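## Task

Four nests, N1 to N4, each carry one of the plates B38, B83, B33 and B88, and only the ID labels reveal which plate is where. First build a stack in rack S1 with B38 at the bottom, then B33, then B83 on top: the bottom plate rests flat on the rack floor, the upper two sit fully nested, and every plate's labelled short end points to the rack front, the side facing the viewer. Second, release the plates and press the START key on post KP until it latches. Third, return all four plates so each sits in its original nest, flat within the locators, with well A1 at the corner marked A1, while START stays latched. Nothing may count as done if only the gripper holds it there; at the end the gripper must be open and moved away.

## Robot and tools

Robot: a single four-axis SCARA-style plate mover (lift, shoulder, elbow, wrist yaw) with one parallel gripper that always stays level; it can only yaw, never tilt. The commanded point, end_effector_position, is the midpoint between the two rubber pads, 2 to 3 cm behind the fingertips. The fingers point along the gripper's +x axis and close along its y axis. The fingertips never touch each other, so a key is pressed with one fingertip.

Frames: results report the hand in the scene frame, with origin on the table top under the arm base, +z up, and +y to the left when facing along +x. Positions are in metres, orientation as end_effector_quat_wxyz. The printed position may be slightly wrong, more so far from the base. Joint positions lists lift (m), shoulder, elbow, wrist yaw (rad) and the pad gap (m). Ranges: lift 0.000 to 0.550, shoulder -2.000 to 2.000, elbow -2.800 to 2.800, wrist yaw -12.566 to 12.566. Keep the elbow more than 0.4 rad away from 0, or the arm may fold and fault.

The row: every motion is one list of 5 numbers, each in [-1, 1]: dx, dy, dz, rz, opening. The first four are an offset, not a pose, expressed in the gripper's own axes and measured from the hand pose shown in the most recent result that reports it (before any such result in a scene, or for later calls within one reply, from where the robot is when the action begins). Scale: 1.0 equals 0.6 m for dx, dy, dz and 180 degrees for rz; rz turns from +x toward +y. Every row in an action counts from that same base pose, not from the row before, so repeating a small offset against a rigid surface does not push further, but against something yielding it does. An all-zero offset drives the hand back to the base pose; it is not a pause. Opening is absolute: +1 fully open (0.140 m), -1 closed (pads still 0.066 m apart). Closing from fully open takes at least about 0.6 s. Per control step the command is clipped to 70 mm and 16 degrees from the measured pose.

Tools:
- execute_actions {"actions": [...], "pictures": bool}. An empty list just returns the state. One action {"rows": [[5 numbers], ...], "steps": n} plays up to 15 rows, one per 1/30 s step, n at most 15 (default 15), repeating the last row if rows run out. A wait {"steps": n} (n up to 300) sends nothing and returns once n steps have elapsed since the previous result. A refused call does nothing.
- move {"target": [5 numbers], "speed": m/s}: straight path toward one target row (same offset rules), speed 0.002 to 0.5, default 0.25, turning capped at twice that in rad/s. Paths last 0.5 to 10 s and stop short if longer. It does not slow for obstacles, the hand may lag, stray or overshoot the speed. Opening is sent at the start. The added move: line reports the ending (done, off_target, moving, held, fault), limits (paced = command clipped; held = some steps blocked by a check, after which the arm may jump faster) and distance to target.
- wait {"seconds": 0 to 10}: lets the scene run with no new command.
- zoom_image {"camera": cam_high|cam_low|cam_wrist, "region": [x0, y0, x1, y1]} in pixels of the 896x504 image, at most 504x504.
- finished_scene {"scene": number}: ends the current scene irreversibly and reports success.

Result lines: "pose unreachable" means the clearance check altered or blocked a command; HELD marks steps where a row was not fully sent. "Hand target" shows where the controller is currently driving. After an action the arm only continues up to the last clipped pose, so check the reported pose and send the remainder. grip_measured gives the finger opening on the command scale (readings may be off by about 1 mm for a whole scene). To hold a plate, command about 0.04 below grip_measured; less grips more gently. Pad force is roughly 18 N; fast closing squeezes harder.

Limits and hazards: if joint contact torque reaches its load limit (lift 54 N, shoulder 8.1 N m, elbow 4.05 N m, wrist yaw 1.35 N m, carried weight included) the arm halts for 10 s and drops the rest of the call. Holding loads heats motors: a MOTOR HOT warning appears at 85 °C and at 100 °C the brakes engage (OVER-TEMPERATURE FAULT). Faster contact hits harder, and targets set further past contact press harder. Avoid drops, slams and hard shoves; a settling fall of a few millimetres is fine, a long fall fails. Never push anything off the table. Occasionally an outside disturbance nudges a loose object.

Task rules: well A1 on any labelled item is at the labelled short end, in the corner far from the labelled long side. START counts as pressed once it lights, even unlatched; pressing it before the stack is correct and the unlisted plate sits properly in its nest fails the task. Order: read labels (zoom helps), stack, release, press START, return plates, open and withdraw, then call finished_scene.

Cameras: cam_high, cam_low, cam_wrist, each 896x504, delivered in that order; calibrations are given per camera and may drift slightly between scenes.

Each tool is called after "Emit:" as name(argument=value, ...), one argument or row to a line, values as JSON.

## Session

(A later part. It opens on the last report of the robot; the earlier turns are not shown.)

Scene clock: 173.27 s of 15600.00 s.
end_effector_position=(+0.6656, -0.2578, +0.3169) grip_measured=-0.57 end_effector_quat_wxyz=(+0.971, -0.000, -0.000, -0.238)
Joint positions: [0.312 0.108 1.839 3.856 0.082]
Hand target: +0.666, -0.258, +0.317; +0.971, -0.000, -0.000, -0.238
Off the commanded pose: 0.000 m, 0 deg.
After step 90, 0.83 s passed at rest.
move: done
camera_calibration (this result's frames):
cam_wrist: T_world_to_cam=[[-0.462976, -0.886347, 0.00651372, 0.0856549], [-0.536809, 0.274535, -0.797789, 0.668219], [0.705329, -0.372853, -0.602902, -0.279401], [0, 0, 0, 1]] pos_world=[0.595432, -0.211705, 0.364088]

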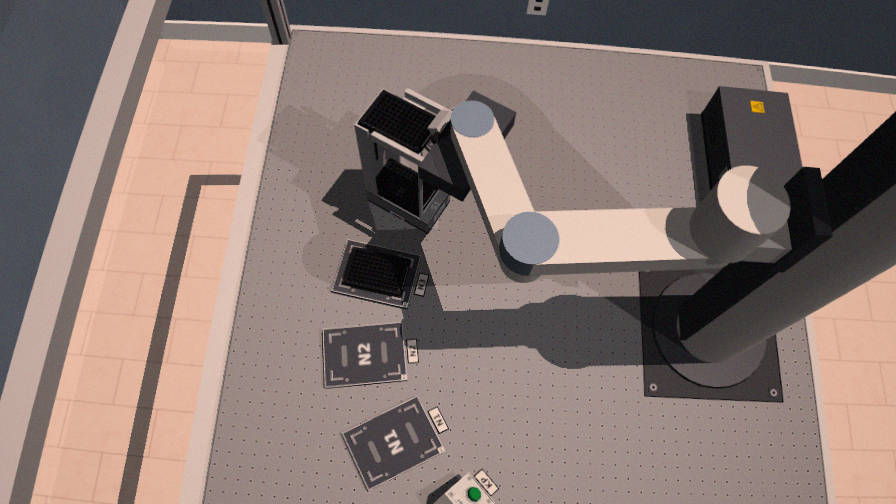

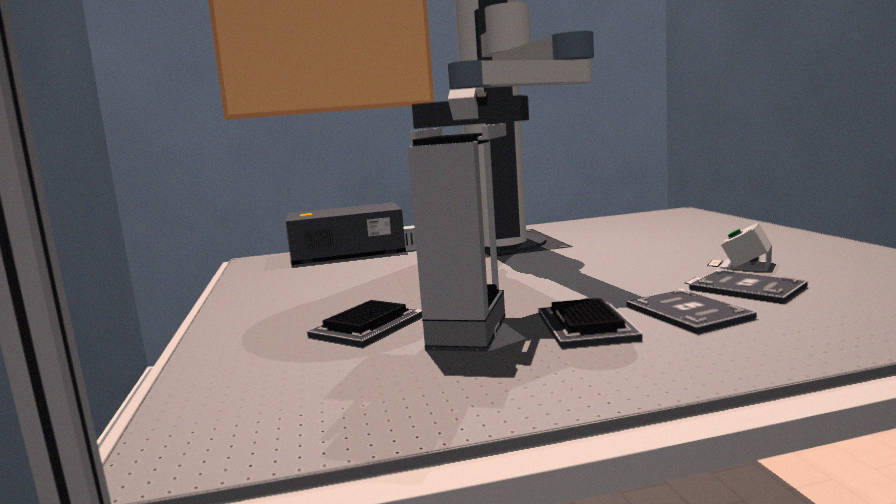

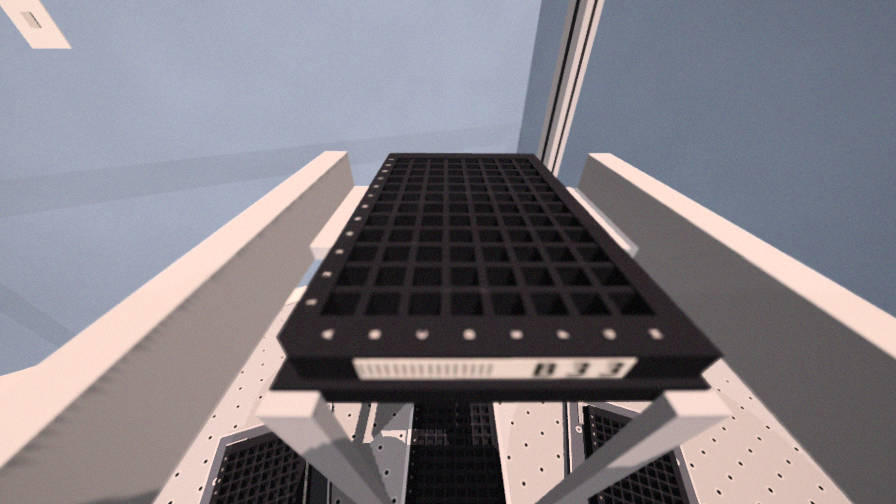

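Emit:
move(
  target=[0,0,-0.08,0,-0.62],
  speed=0.02,
)

Emit:
move(
  target=[0,0,-0.29,0,-0.62],
  speed=0.06,
)

Emit:
move(
  target=[0,0,-0.012,0,-0.62],
  speed=0.006,
)

Scene clock: 179.67 s of 15600.00 s.
end_effector_position=(+0.6656, -0.2578, +0.2688) grip_measured=-0.57 end_effector_quat_wxyz=(+0.971, -0.000, -0.000, -0.238)
Joint positions: [0.264 0.108 1.839 3.856 0.082]
Hand target: +0.666, -0.258, +0.269; +0.971, -0.000, -0.000, -0.238
Off the commanded pose: 0.000 m, 0 deg.
After step 90, 0.77 s passed at rest.
move: done
camera_calibration (this result's frames):
cam_wrist: T_world_to_cam=[[-0.462997, -0.886336, 0.00651372, 0.0859775], [-0.536802, 0.274548, -0.797789, 0.629879], [0.70532, -0.372871, -0.602902, -0.308368], [0, 0, 0, 1]] pos_world=[0.595426, -0.211708, 0.316034]

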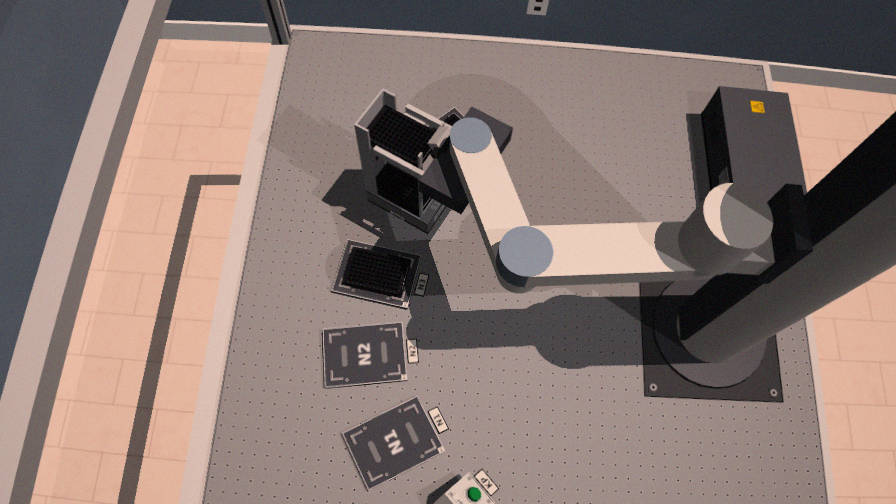

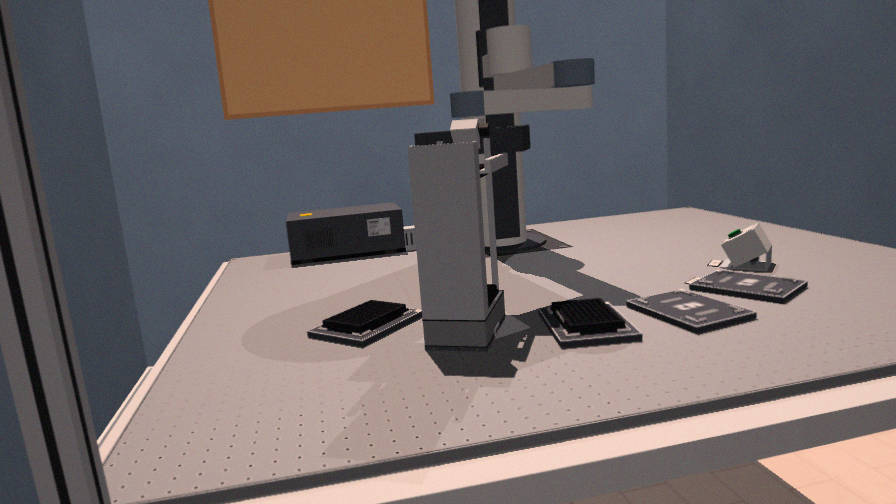

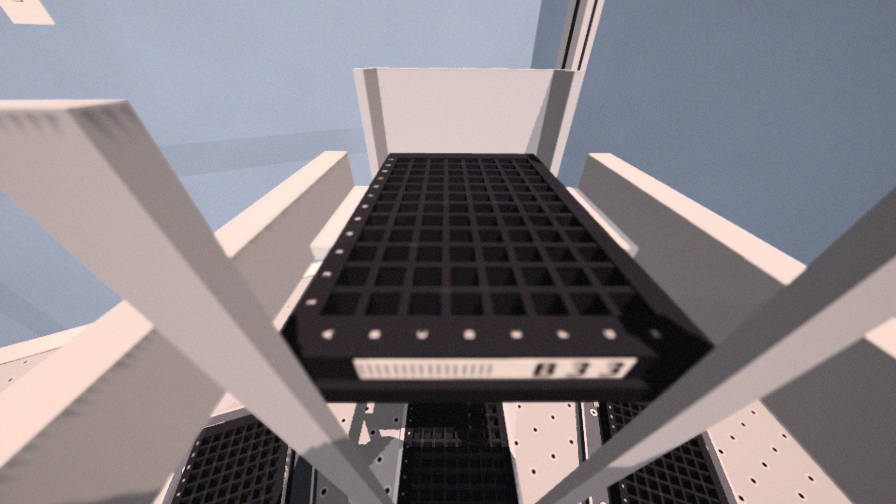

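Scene clock: 182.83 s of 15600.00 s.
end_effector_position=(+0.6656, -0.2578, +0.0948) grip_measured=-0.57 end_effector_quat_wxyz=(+0.971, -0.000, -0.000, -0.238)
Joint positions: [0.09  0.108 1.839 3.856 0.082]
Hand target: +0.666, -0.258, +0.095; +0.971, -0.000, -0.000, -0.238
Off the commanded pose: 0.000 m, 0 deg.
move: done
camera_calibration (this result's frames):
cam_wrist: T_world_to_cam=[[-0.463032, -0.886318, 0.00651372, 0.0871264], [-0.536792, 0.274568, -0.797789, 0.490995], [0.705306, -0.372898, -0.602902, -0.413315], [0, 0, 0, 1]] pos_world=[0.595418, -0.211714, 0.141954]

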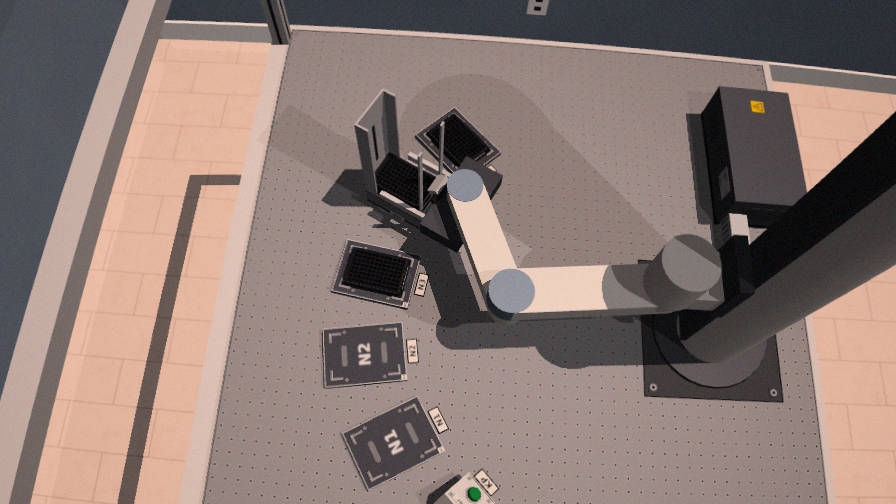

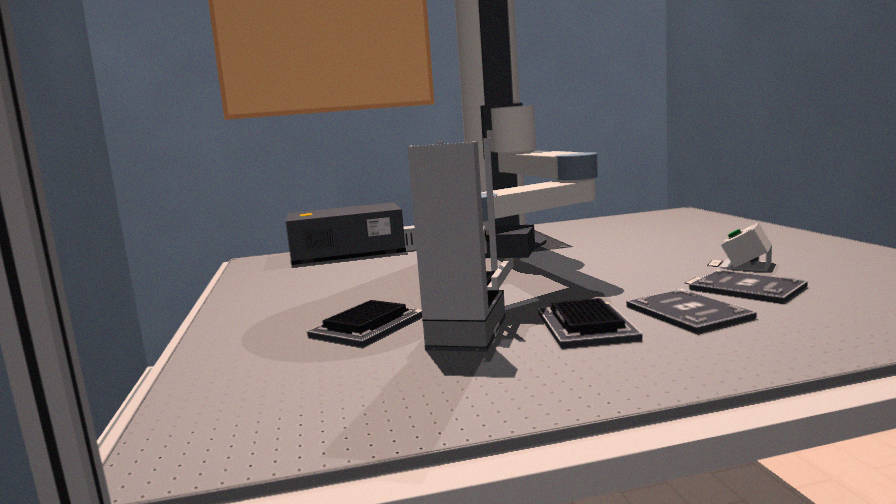

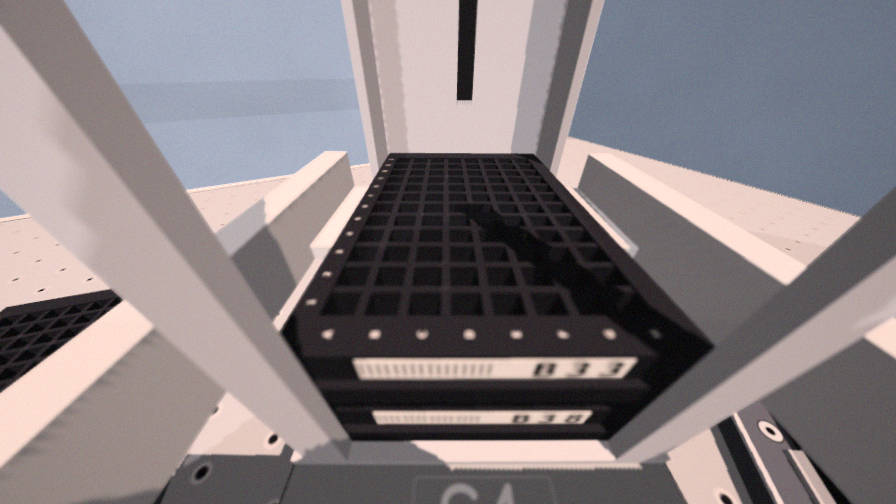

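Scene clock: 184.27 s of 15600.00 s.
end_effector_position=(+0.6656, -0.2578, +0.0876) grip_measured=-0.57 end_effector_quat_wxyz=(+0.971, -0.000, -0.000, -0.238)
Joint positions: [0.083 0.108 1.839 3.856 0.082]
Hand target: +0.666, -0.258, +0.088; +0.971, -0.000, -0.000, -0.238
Off the commanded pose: 0.000 m, 0 deg.
move: done
camera_calibration (this result's frames):
cam_wrist: T_world_to_cam=[[-0.463032, -0.886318, 0.00651372, 0.0871732], [-0.536792, 0.274569, -0.797789, 0.485267], [0.705306, -0.372898, -0.602902, -0.417644], [0, 0, 0, 1]] pos_world=[0.595418, -0.211714, 0.134774]

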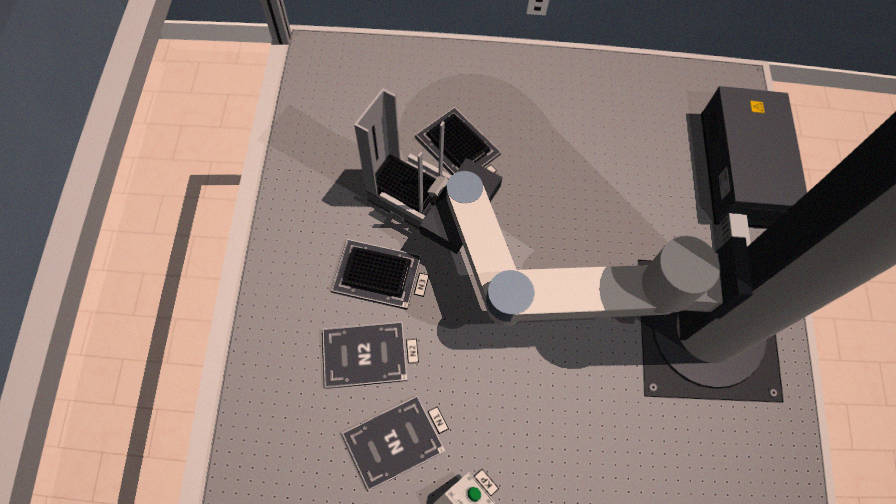

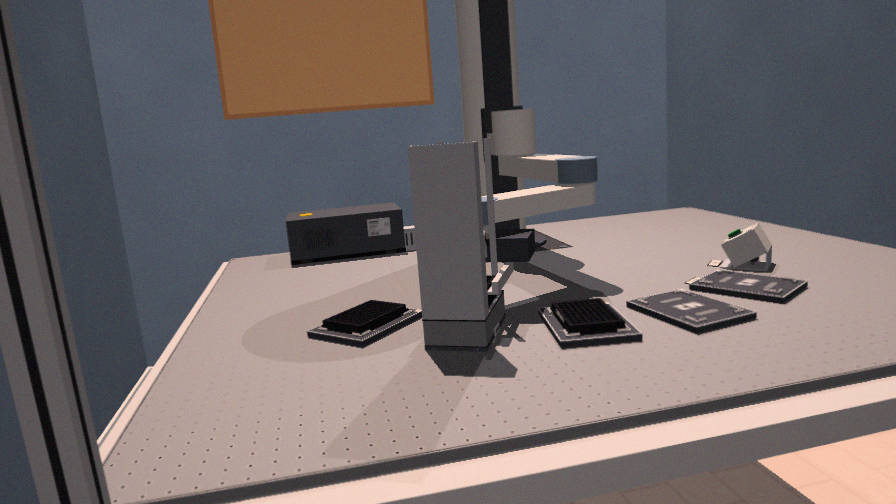

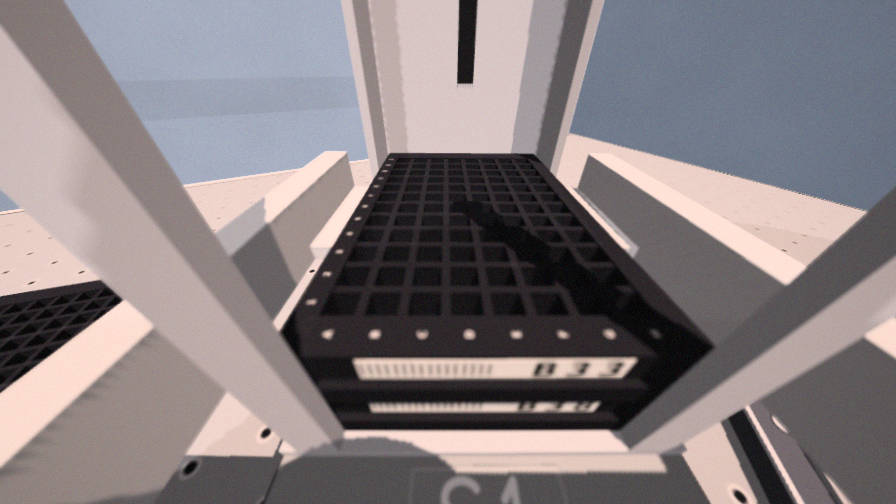

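Emit:
move(
  target=[0,0,-0.004,0,-0.62],
  speed=0.004,
)

Scene clock: 187.53 s of 15600.00 s.
end_effector_position=(+0.6656, -0.2578, +0.0853) grip_measured=-0.57 end_effector_quat_wxyz=(+0.971, -0.000, -0.000, -0.238)
Joint positions: [0.08  0.108 1.839 3.856 0.082]
Hand target: +0.666, -0.258, +0.085; +0.971, -0.000, -0.000, -0.238
Off the commanded pose: 0.000 m, 0 deg.
move: done
camera_calibration (this result's frames):
cam_wrist: T_world_to_cam=[[-0.463032, -0.886317, 0.00651372, 0.0871881], [-0.536791, 0.274569, -0.797789, 0.483466], [0.705306, -0.372899, -0.602902, -0.419004], [0, 0, 0, 1]] pos_world=[0.595417, -0.211715, 0.132517]

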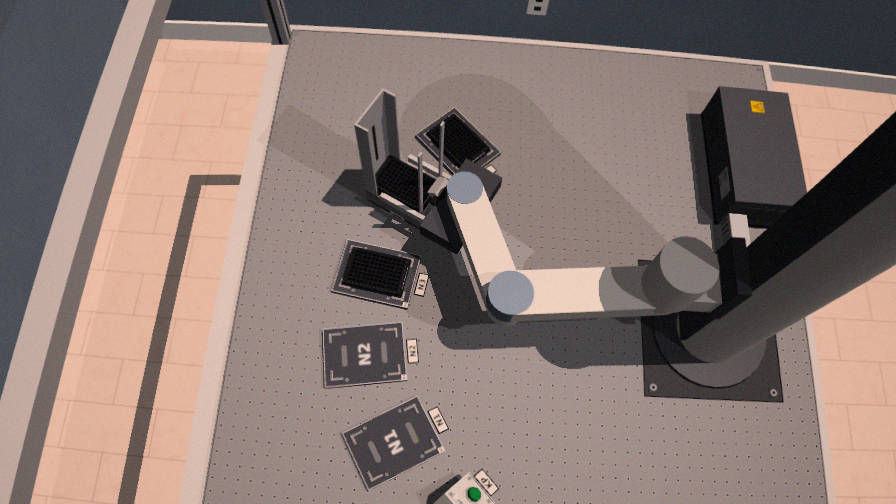

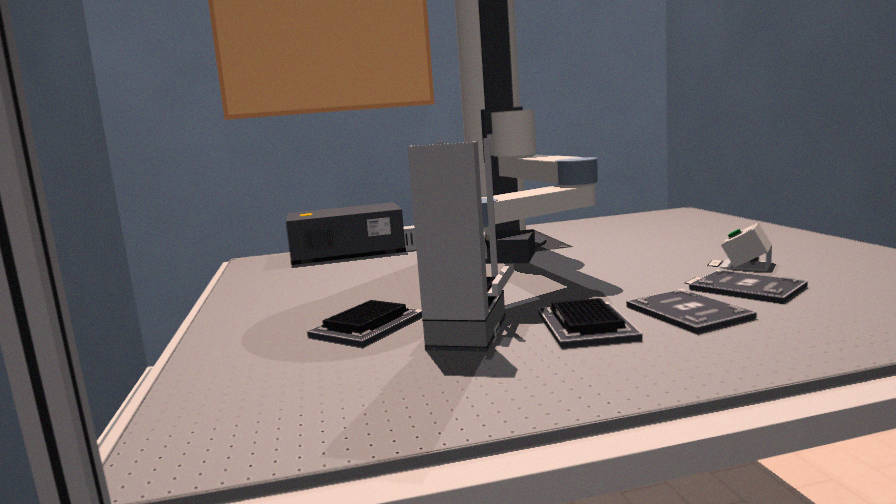

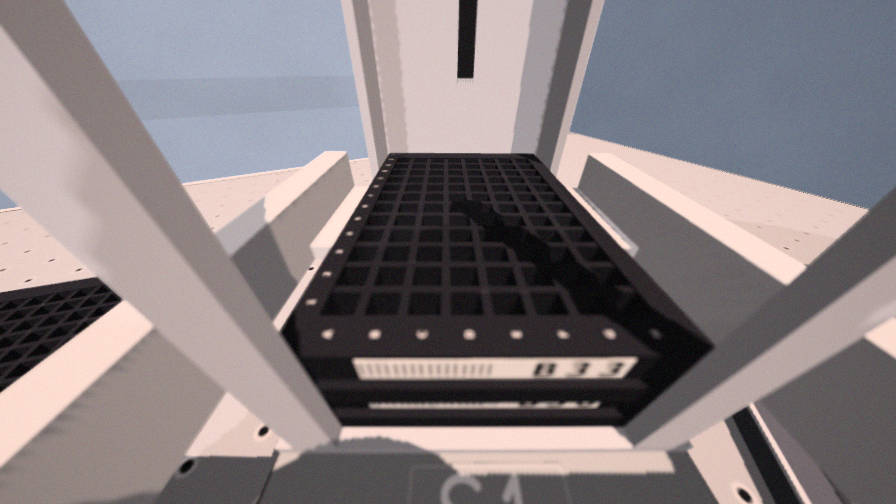

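Emit:
move(
  target=[0,0,0,0,0.1],
)

Emit:
move(
  target=[-0.25,0,0,0,0.1],
)

Emit:
move(
  target=[0,0.309,0,0,0.1],
)

Emit:
move(
  target=[0.183,0,-0.035,0.103,0.1],
)

Scene clock: 192.73 s of 15600.00 s.
end_effector_position=(+0.6656, -0.2578, +0.0854) grip_measured=+0.10 end_effector_quat_wxyz=(+0.971, -0.000, -0.000, -0.238)
Joint positions: [0.08  0.108 1.839 3.856 0.107]
Hand target: +0.666, -0.258, +0.085; +0.971, -0.000, -0.000, -0.238
Off the commanded pose: 0.000 m, 0 deg.
After step 90, 1.70 s passed at rest.
move: done
camera_calibration (this result's frames):
cam_wrist: T_world_to_cam=[[-0.463027, -0.88632, 0.00651372, 0.0871845], [-0.536793, 0.274566, -0.797789, 0.483504], [0.705308, -0.372894, -0.602902, -0.418977], [0, 0, 0, 1]] pos_world=[0.595418, -0.211714, 0.132564]

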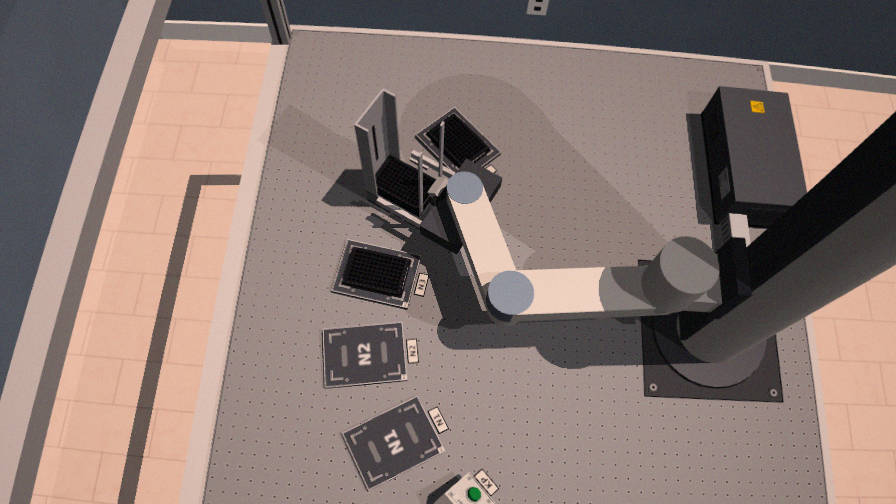

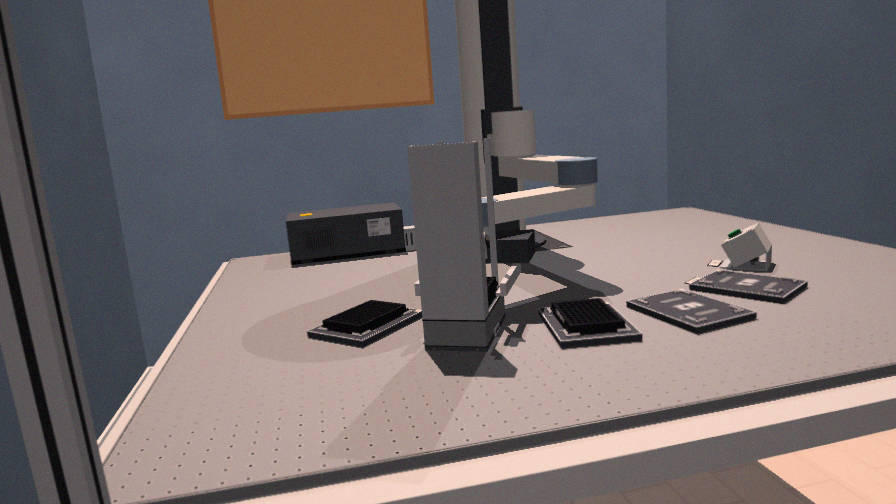

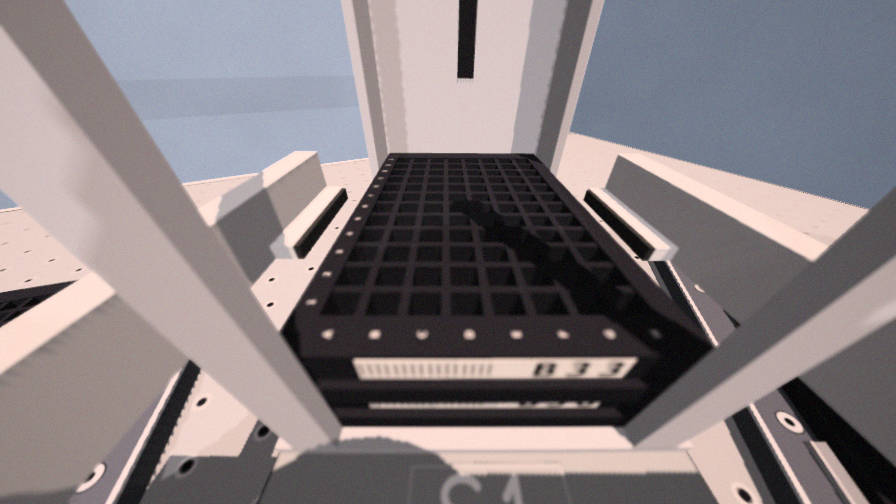

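Scene clock: 193.73 s of 15600.00 s.
end_effector_position=(+0.5325, -0.1886, +0.0853) grip_measured=+0.10 end_effector_quat_wxyz=(+0.971, -0.000, -0.000, -0.238)
Joint positions: [0.08  0.424 1.056 4.323 0.107]
Hand target: +0.533, -0.189, +0.085; +0.971, -0.000, -0.000, -0.238
Off the commanded pose: 0.000 m, 0 deg.
move: done
camera_calibration (this result's frames):
cam_wrist: T_world_to_cam=[[-0.463193, -0.886233, 0.00651372, 0.0870837], [-0.536742, 0.274666, -0.797789, 0.393033], [0.705238, -0.373027, -0.602902, -0.299292], [0, 0, 0, 1]] pos_world=[0.462366, -0.142421, 0.132546]

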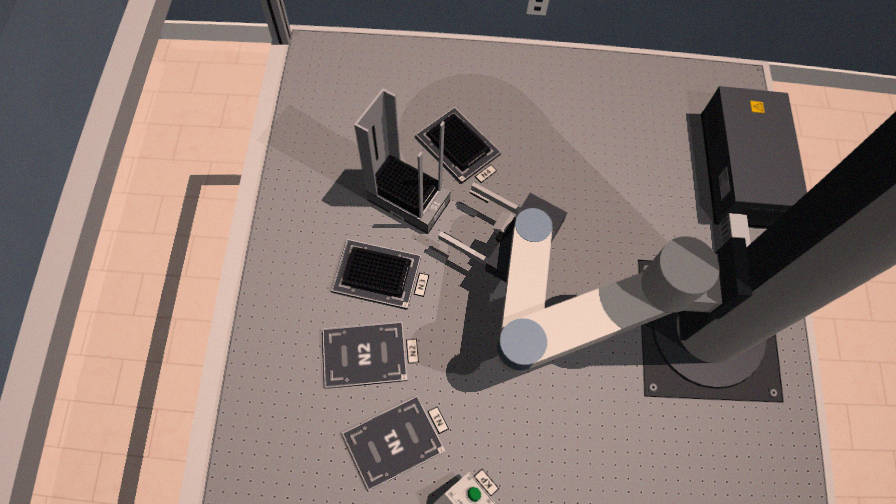

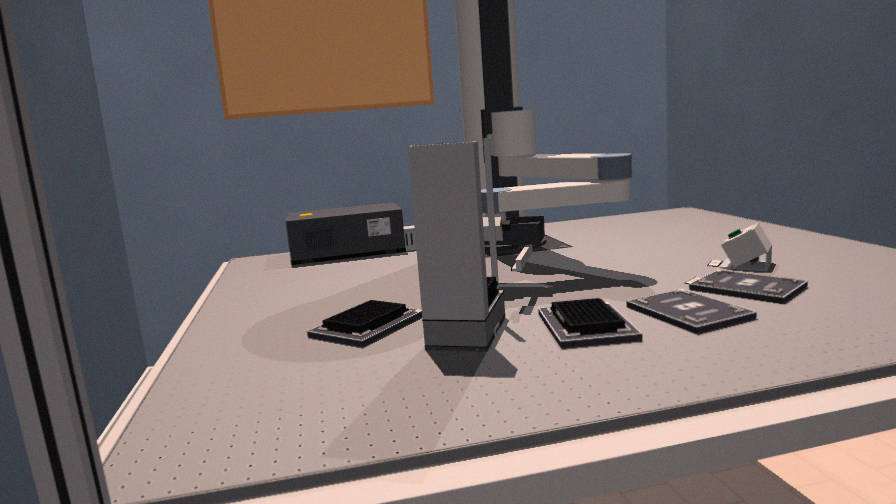

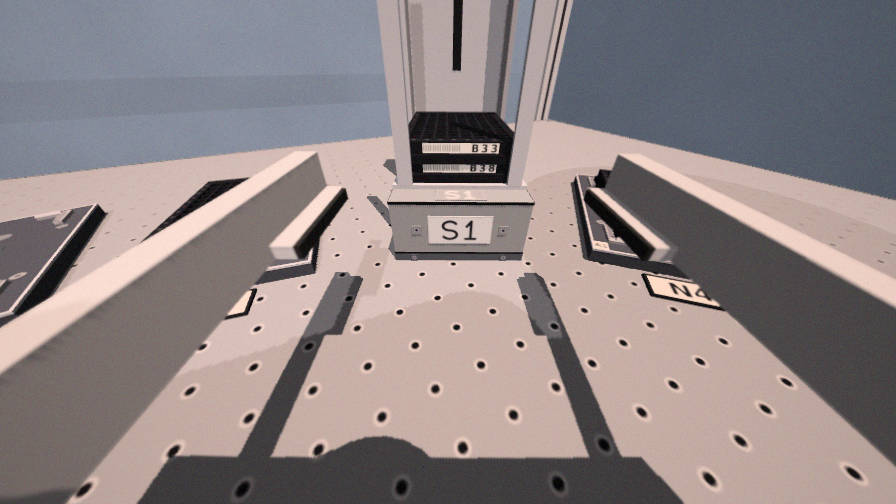

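Scene clock: 194.83 s of 15600.00 s.
end_effector_position=(+0.6182, -0.0239, +0.0853) grip_measured=+0.10 end_effector_quat_wxyz=(+0.971, -0.000, -0.000, -0.238)
Joint positions: [0.08  0.936 1.326 3.541 0.107]
Hand target: +0.618, -0.024, +0.085; +0.971, -0.000, -0.000, -0.238
Off the commanded pose: 0.000 m, 0 deg.
move: done
camera_calibration (this result's frames):
cam_wrist: T_world_to_cam=[[-0.462666, -0.886509, 0.00651372, 0.272353], [-0.536905, 0.274347, -0.797789, 0.393918], [0.70546, -0.372607, -0.602902, -0.298452], [0, 0, 0, 1]] pos_world=[0.548051, 0.0221676, 0.132552]

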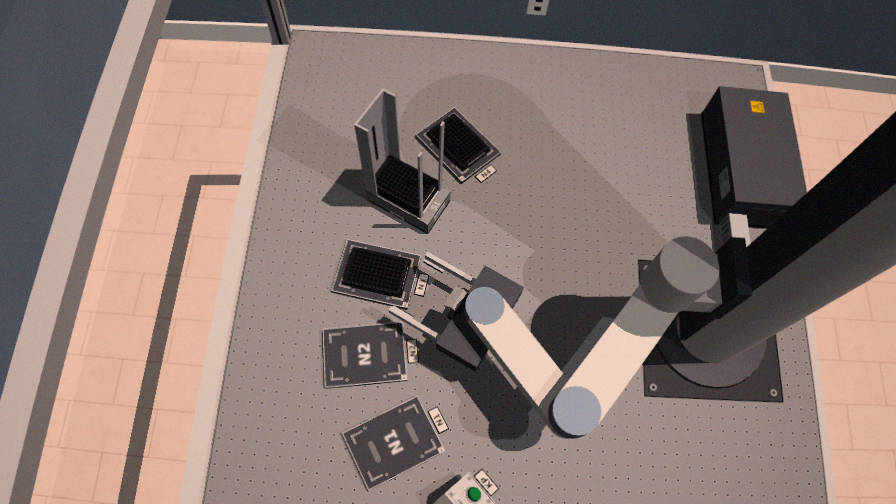

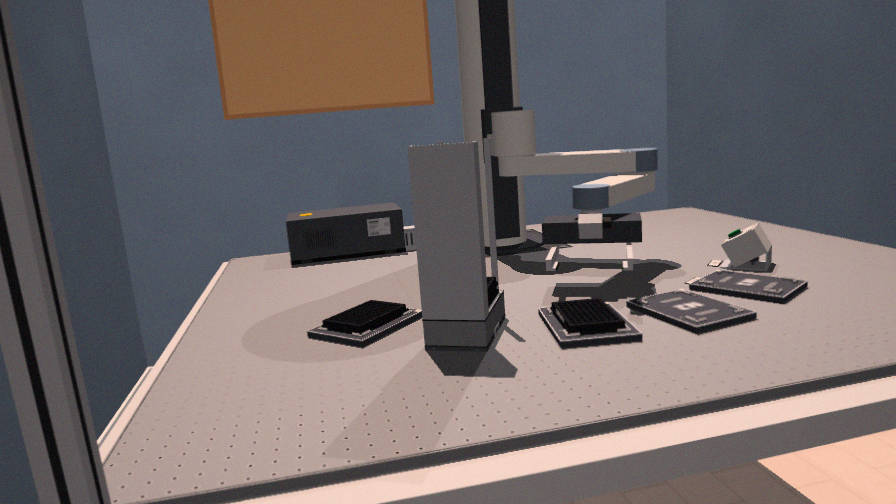

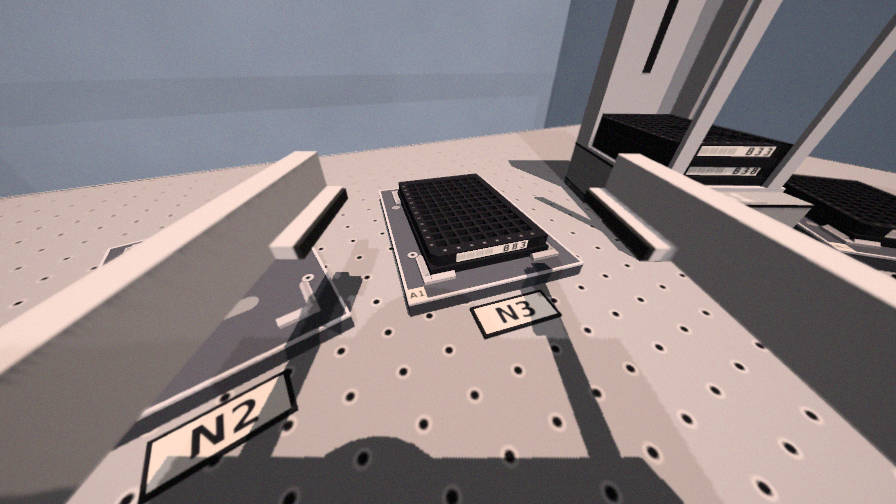

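Scene clock: 195.90 s of 15600.00 s.
end_effector_position=(+0.7156, -0.0747, +0.0644) grip_measured=+0.10 end_effector_quat_wxyz=(+0.997, -0.000, -0.000, -0.078)
Joint positions: [0.059 0.485 1.786 3.856 0.107]
Hand target: +0.716, -0.075, +0.064; +0.997, -0.000, -0.000, -0.078
Off the commanded pose: 0.000 m, 0 deg.
move: done
camera_calibration (this result's frames):
cam_wrist: T_world_to_cam=[[-0.156816, -0.987606, 0.00651372, 0.046099], [-0.59627, 0.0894164, -0.797789, 0.472061], [0.787319, -0.12899, -0.602902, -0.439114], [0, 0, 0, 1]] pos_world=[0.634428, -0.0533237, 0.111562]

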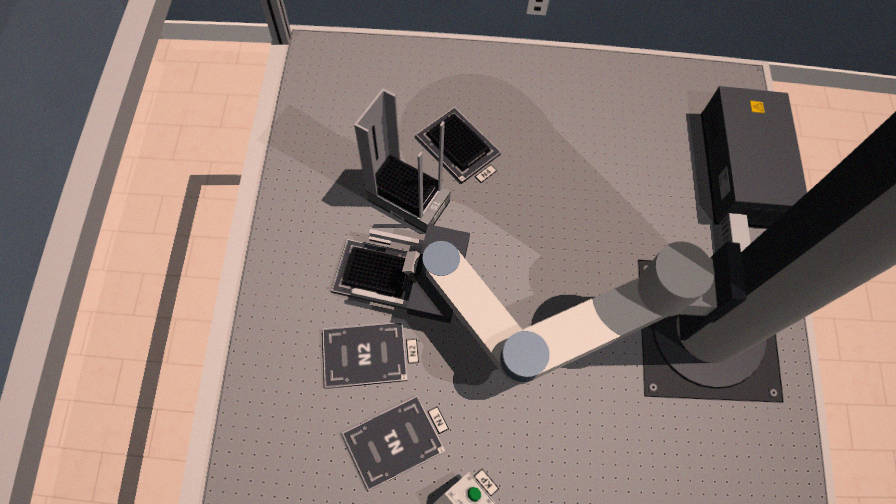

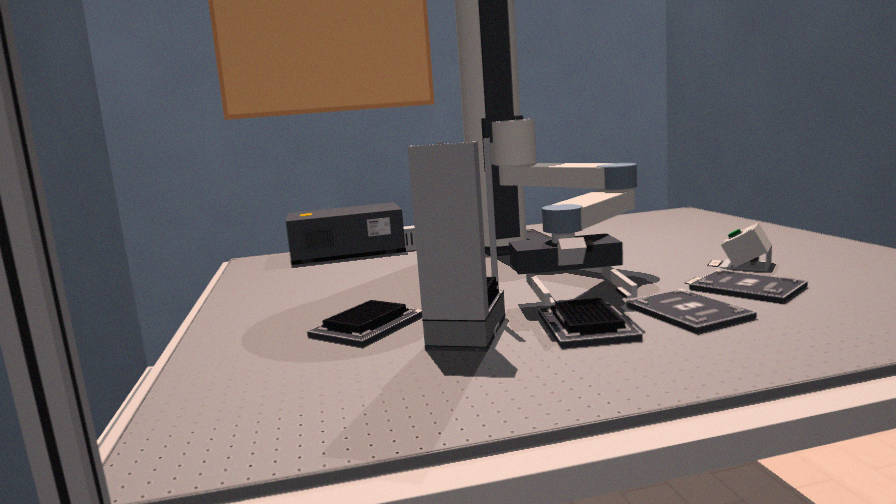

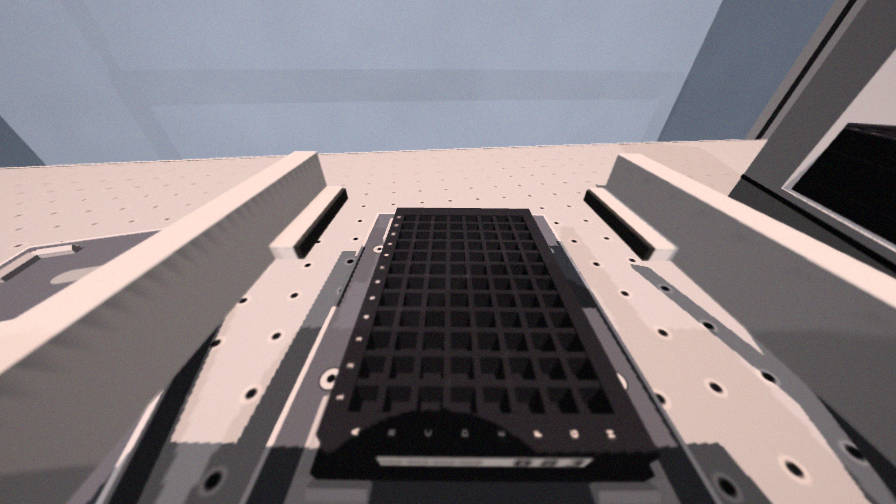

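Emit:
move(
  target=[-0.01,-0.001,-0.052,-0.003,0.1],
  speed=0.04,
)

Scene clock: 202.10 s of 15600.00 s.
end_effector_position=(+0.7096, -0.0745, +0.0331) grip_measured=+0.10 end_effector_quat_wxyz=(+0.997, -0.000, -0.000, -0.083)
Joint positions: [0.028 0.503 1.749 3.864 0.107]
Hand target: +0.710, -0.074, +0.033; +0.997, -0.000, -0.000, -0.083
Off the commanded pose: 0.000 m, 0 deg.
After step 90, 2.17 s passed at rest.
move: done
camera_calibration (this result's frames):
cam_wrist: T_world_to_cam=[[-0.166397, -0.986037, 0.00651372, 0.0525265], [-0.595374, 0.0952012, -0.797789, 0.443302], [0.786029, -0.136628, -0.602902, -0.45285], [0, 0, 0, 1]] pos_world=[0.628624, -0.0522817, 0.0802953]

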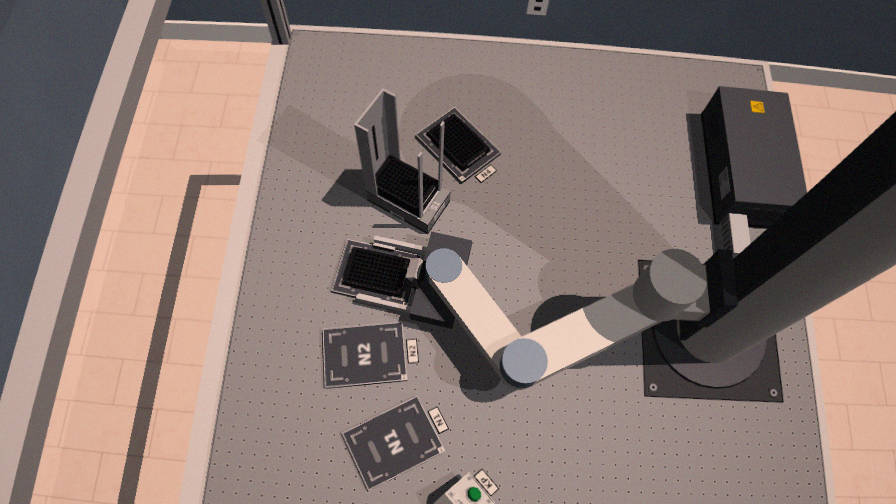

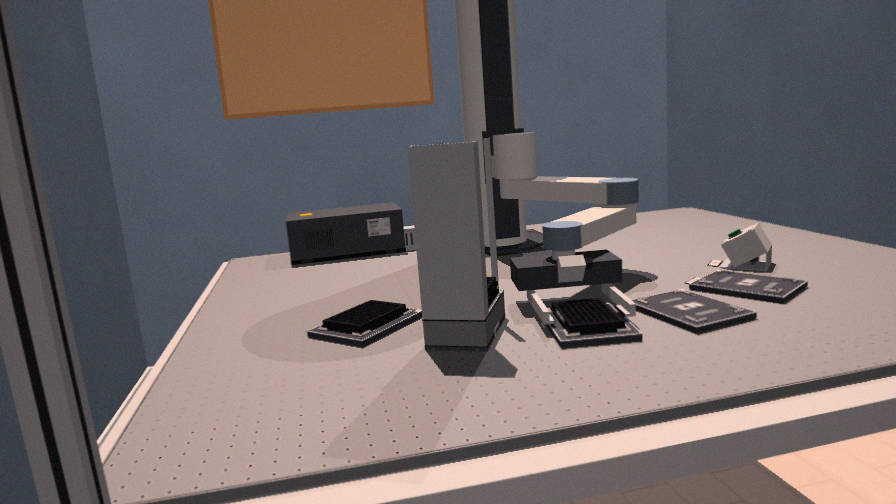

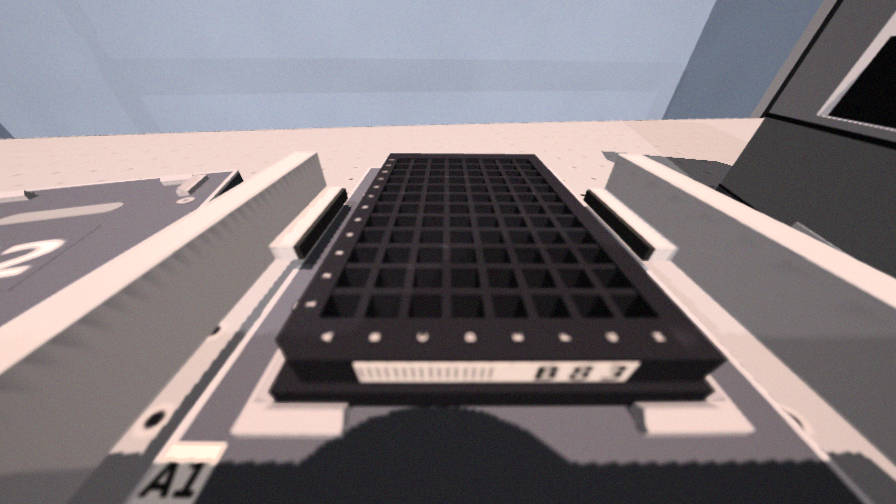

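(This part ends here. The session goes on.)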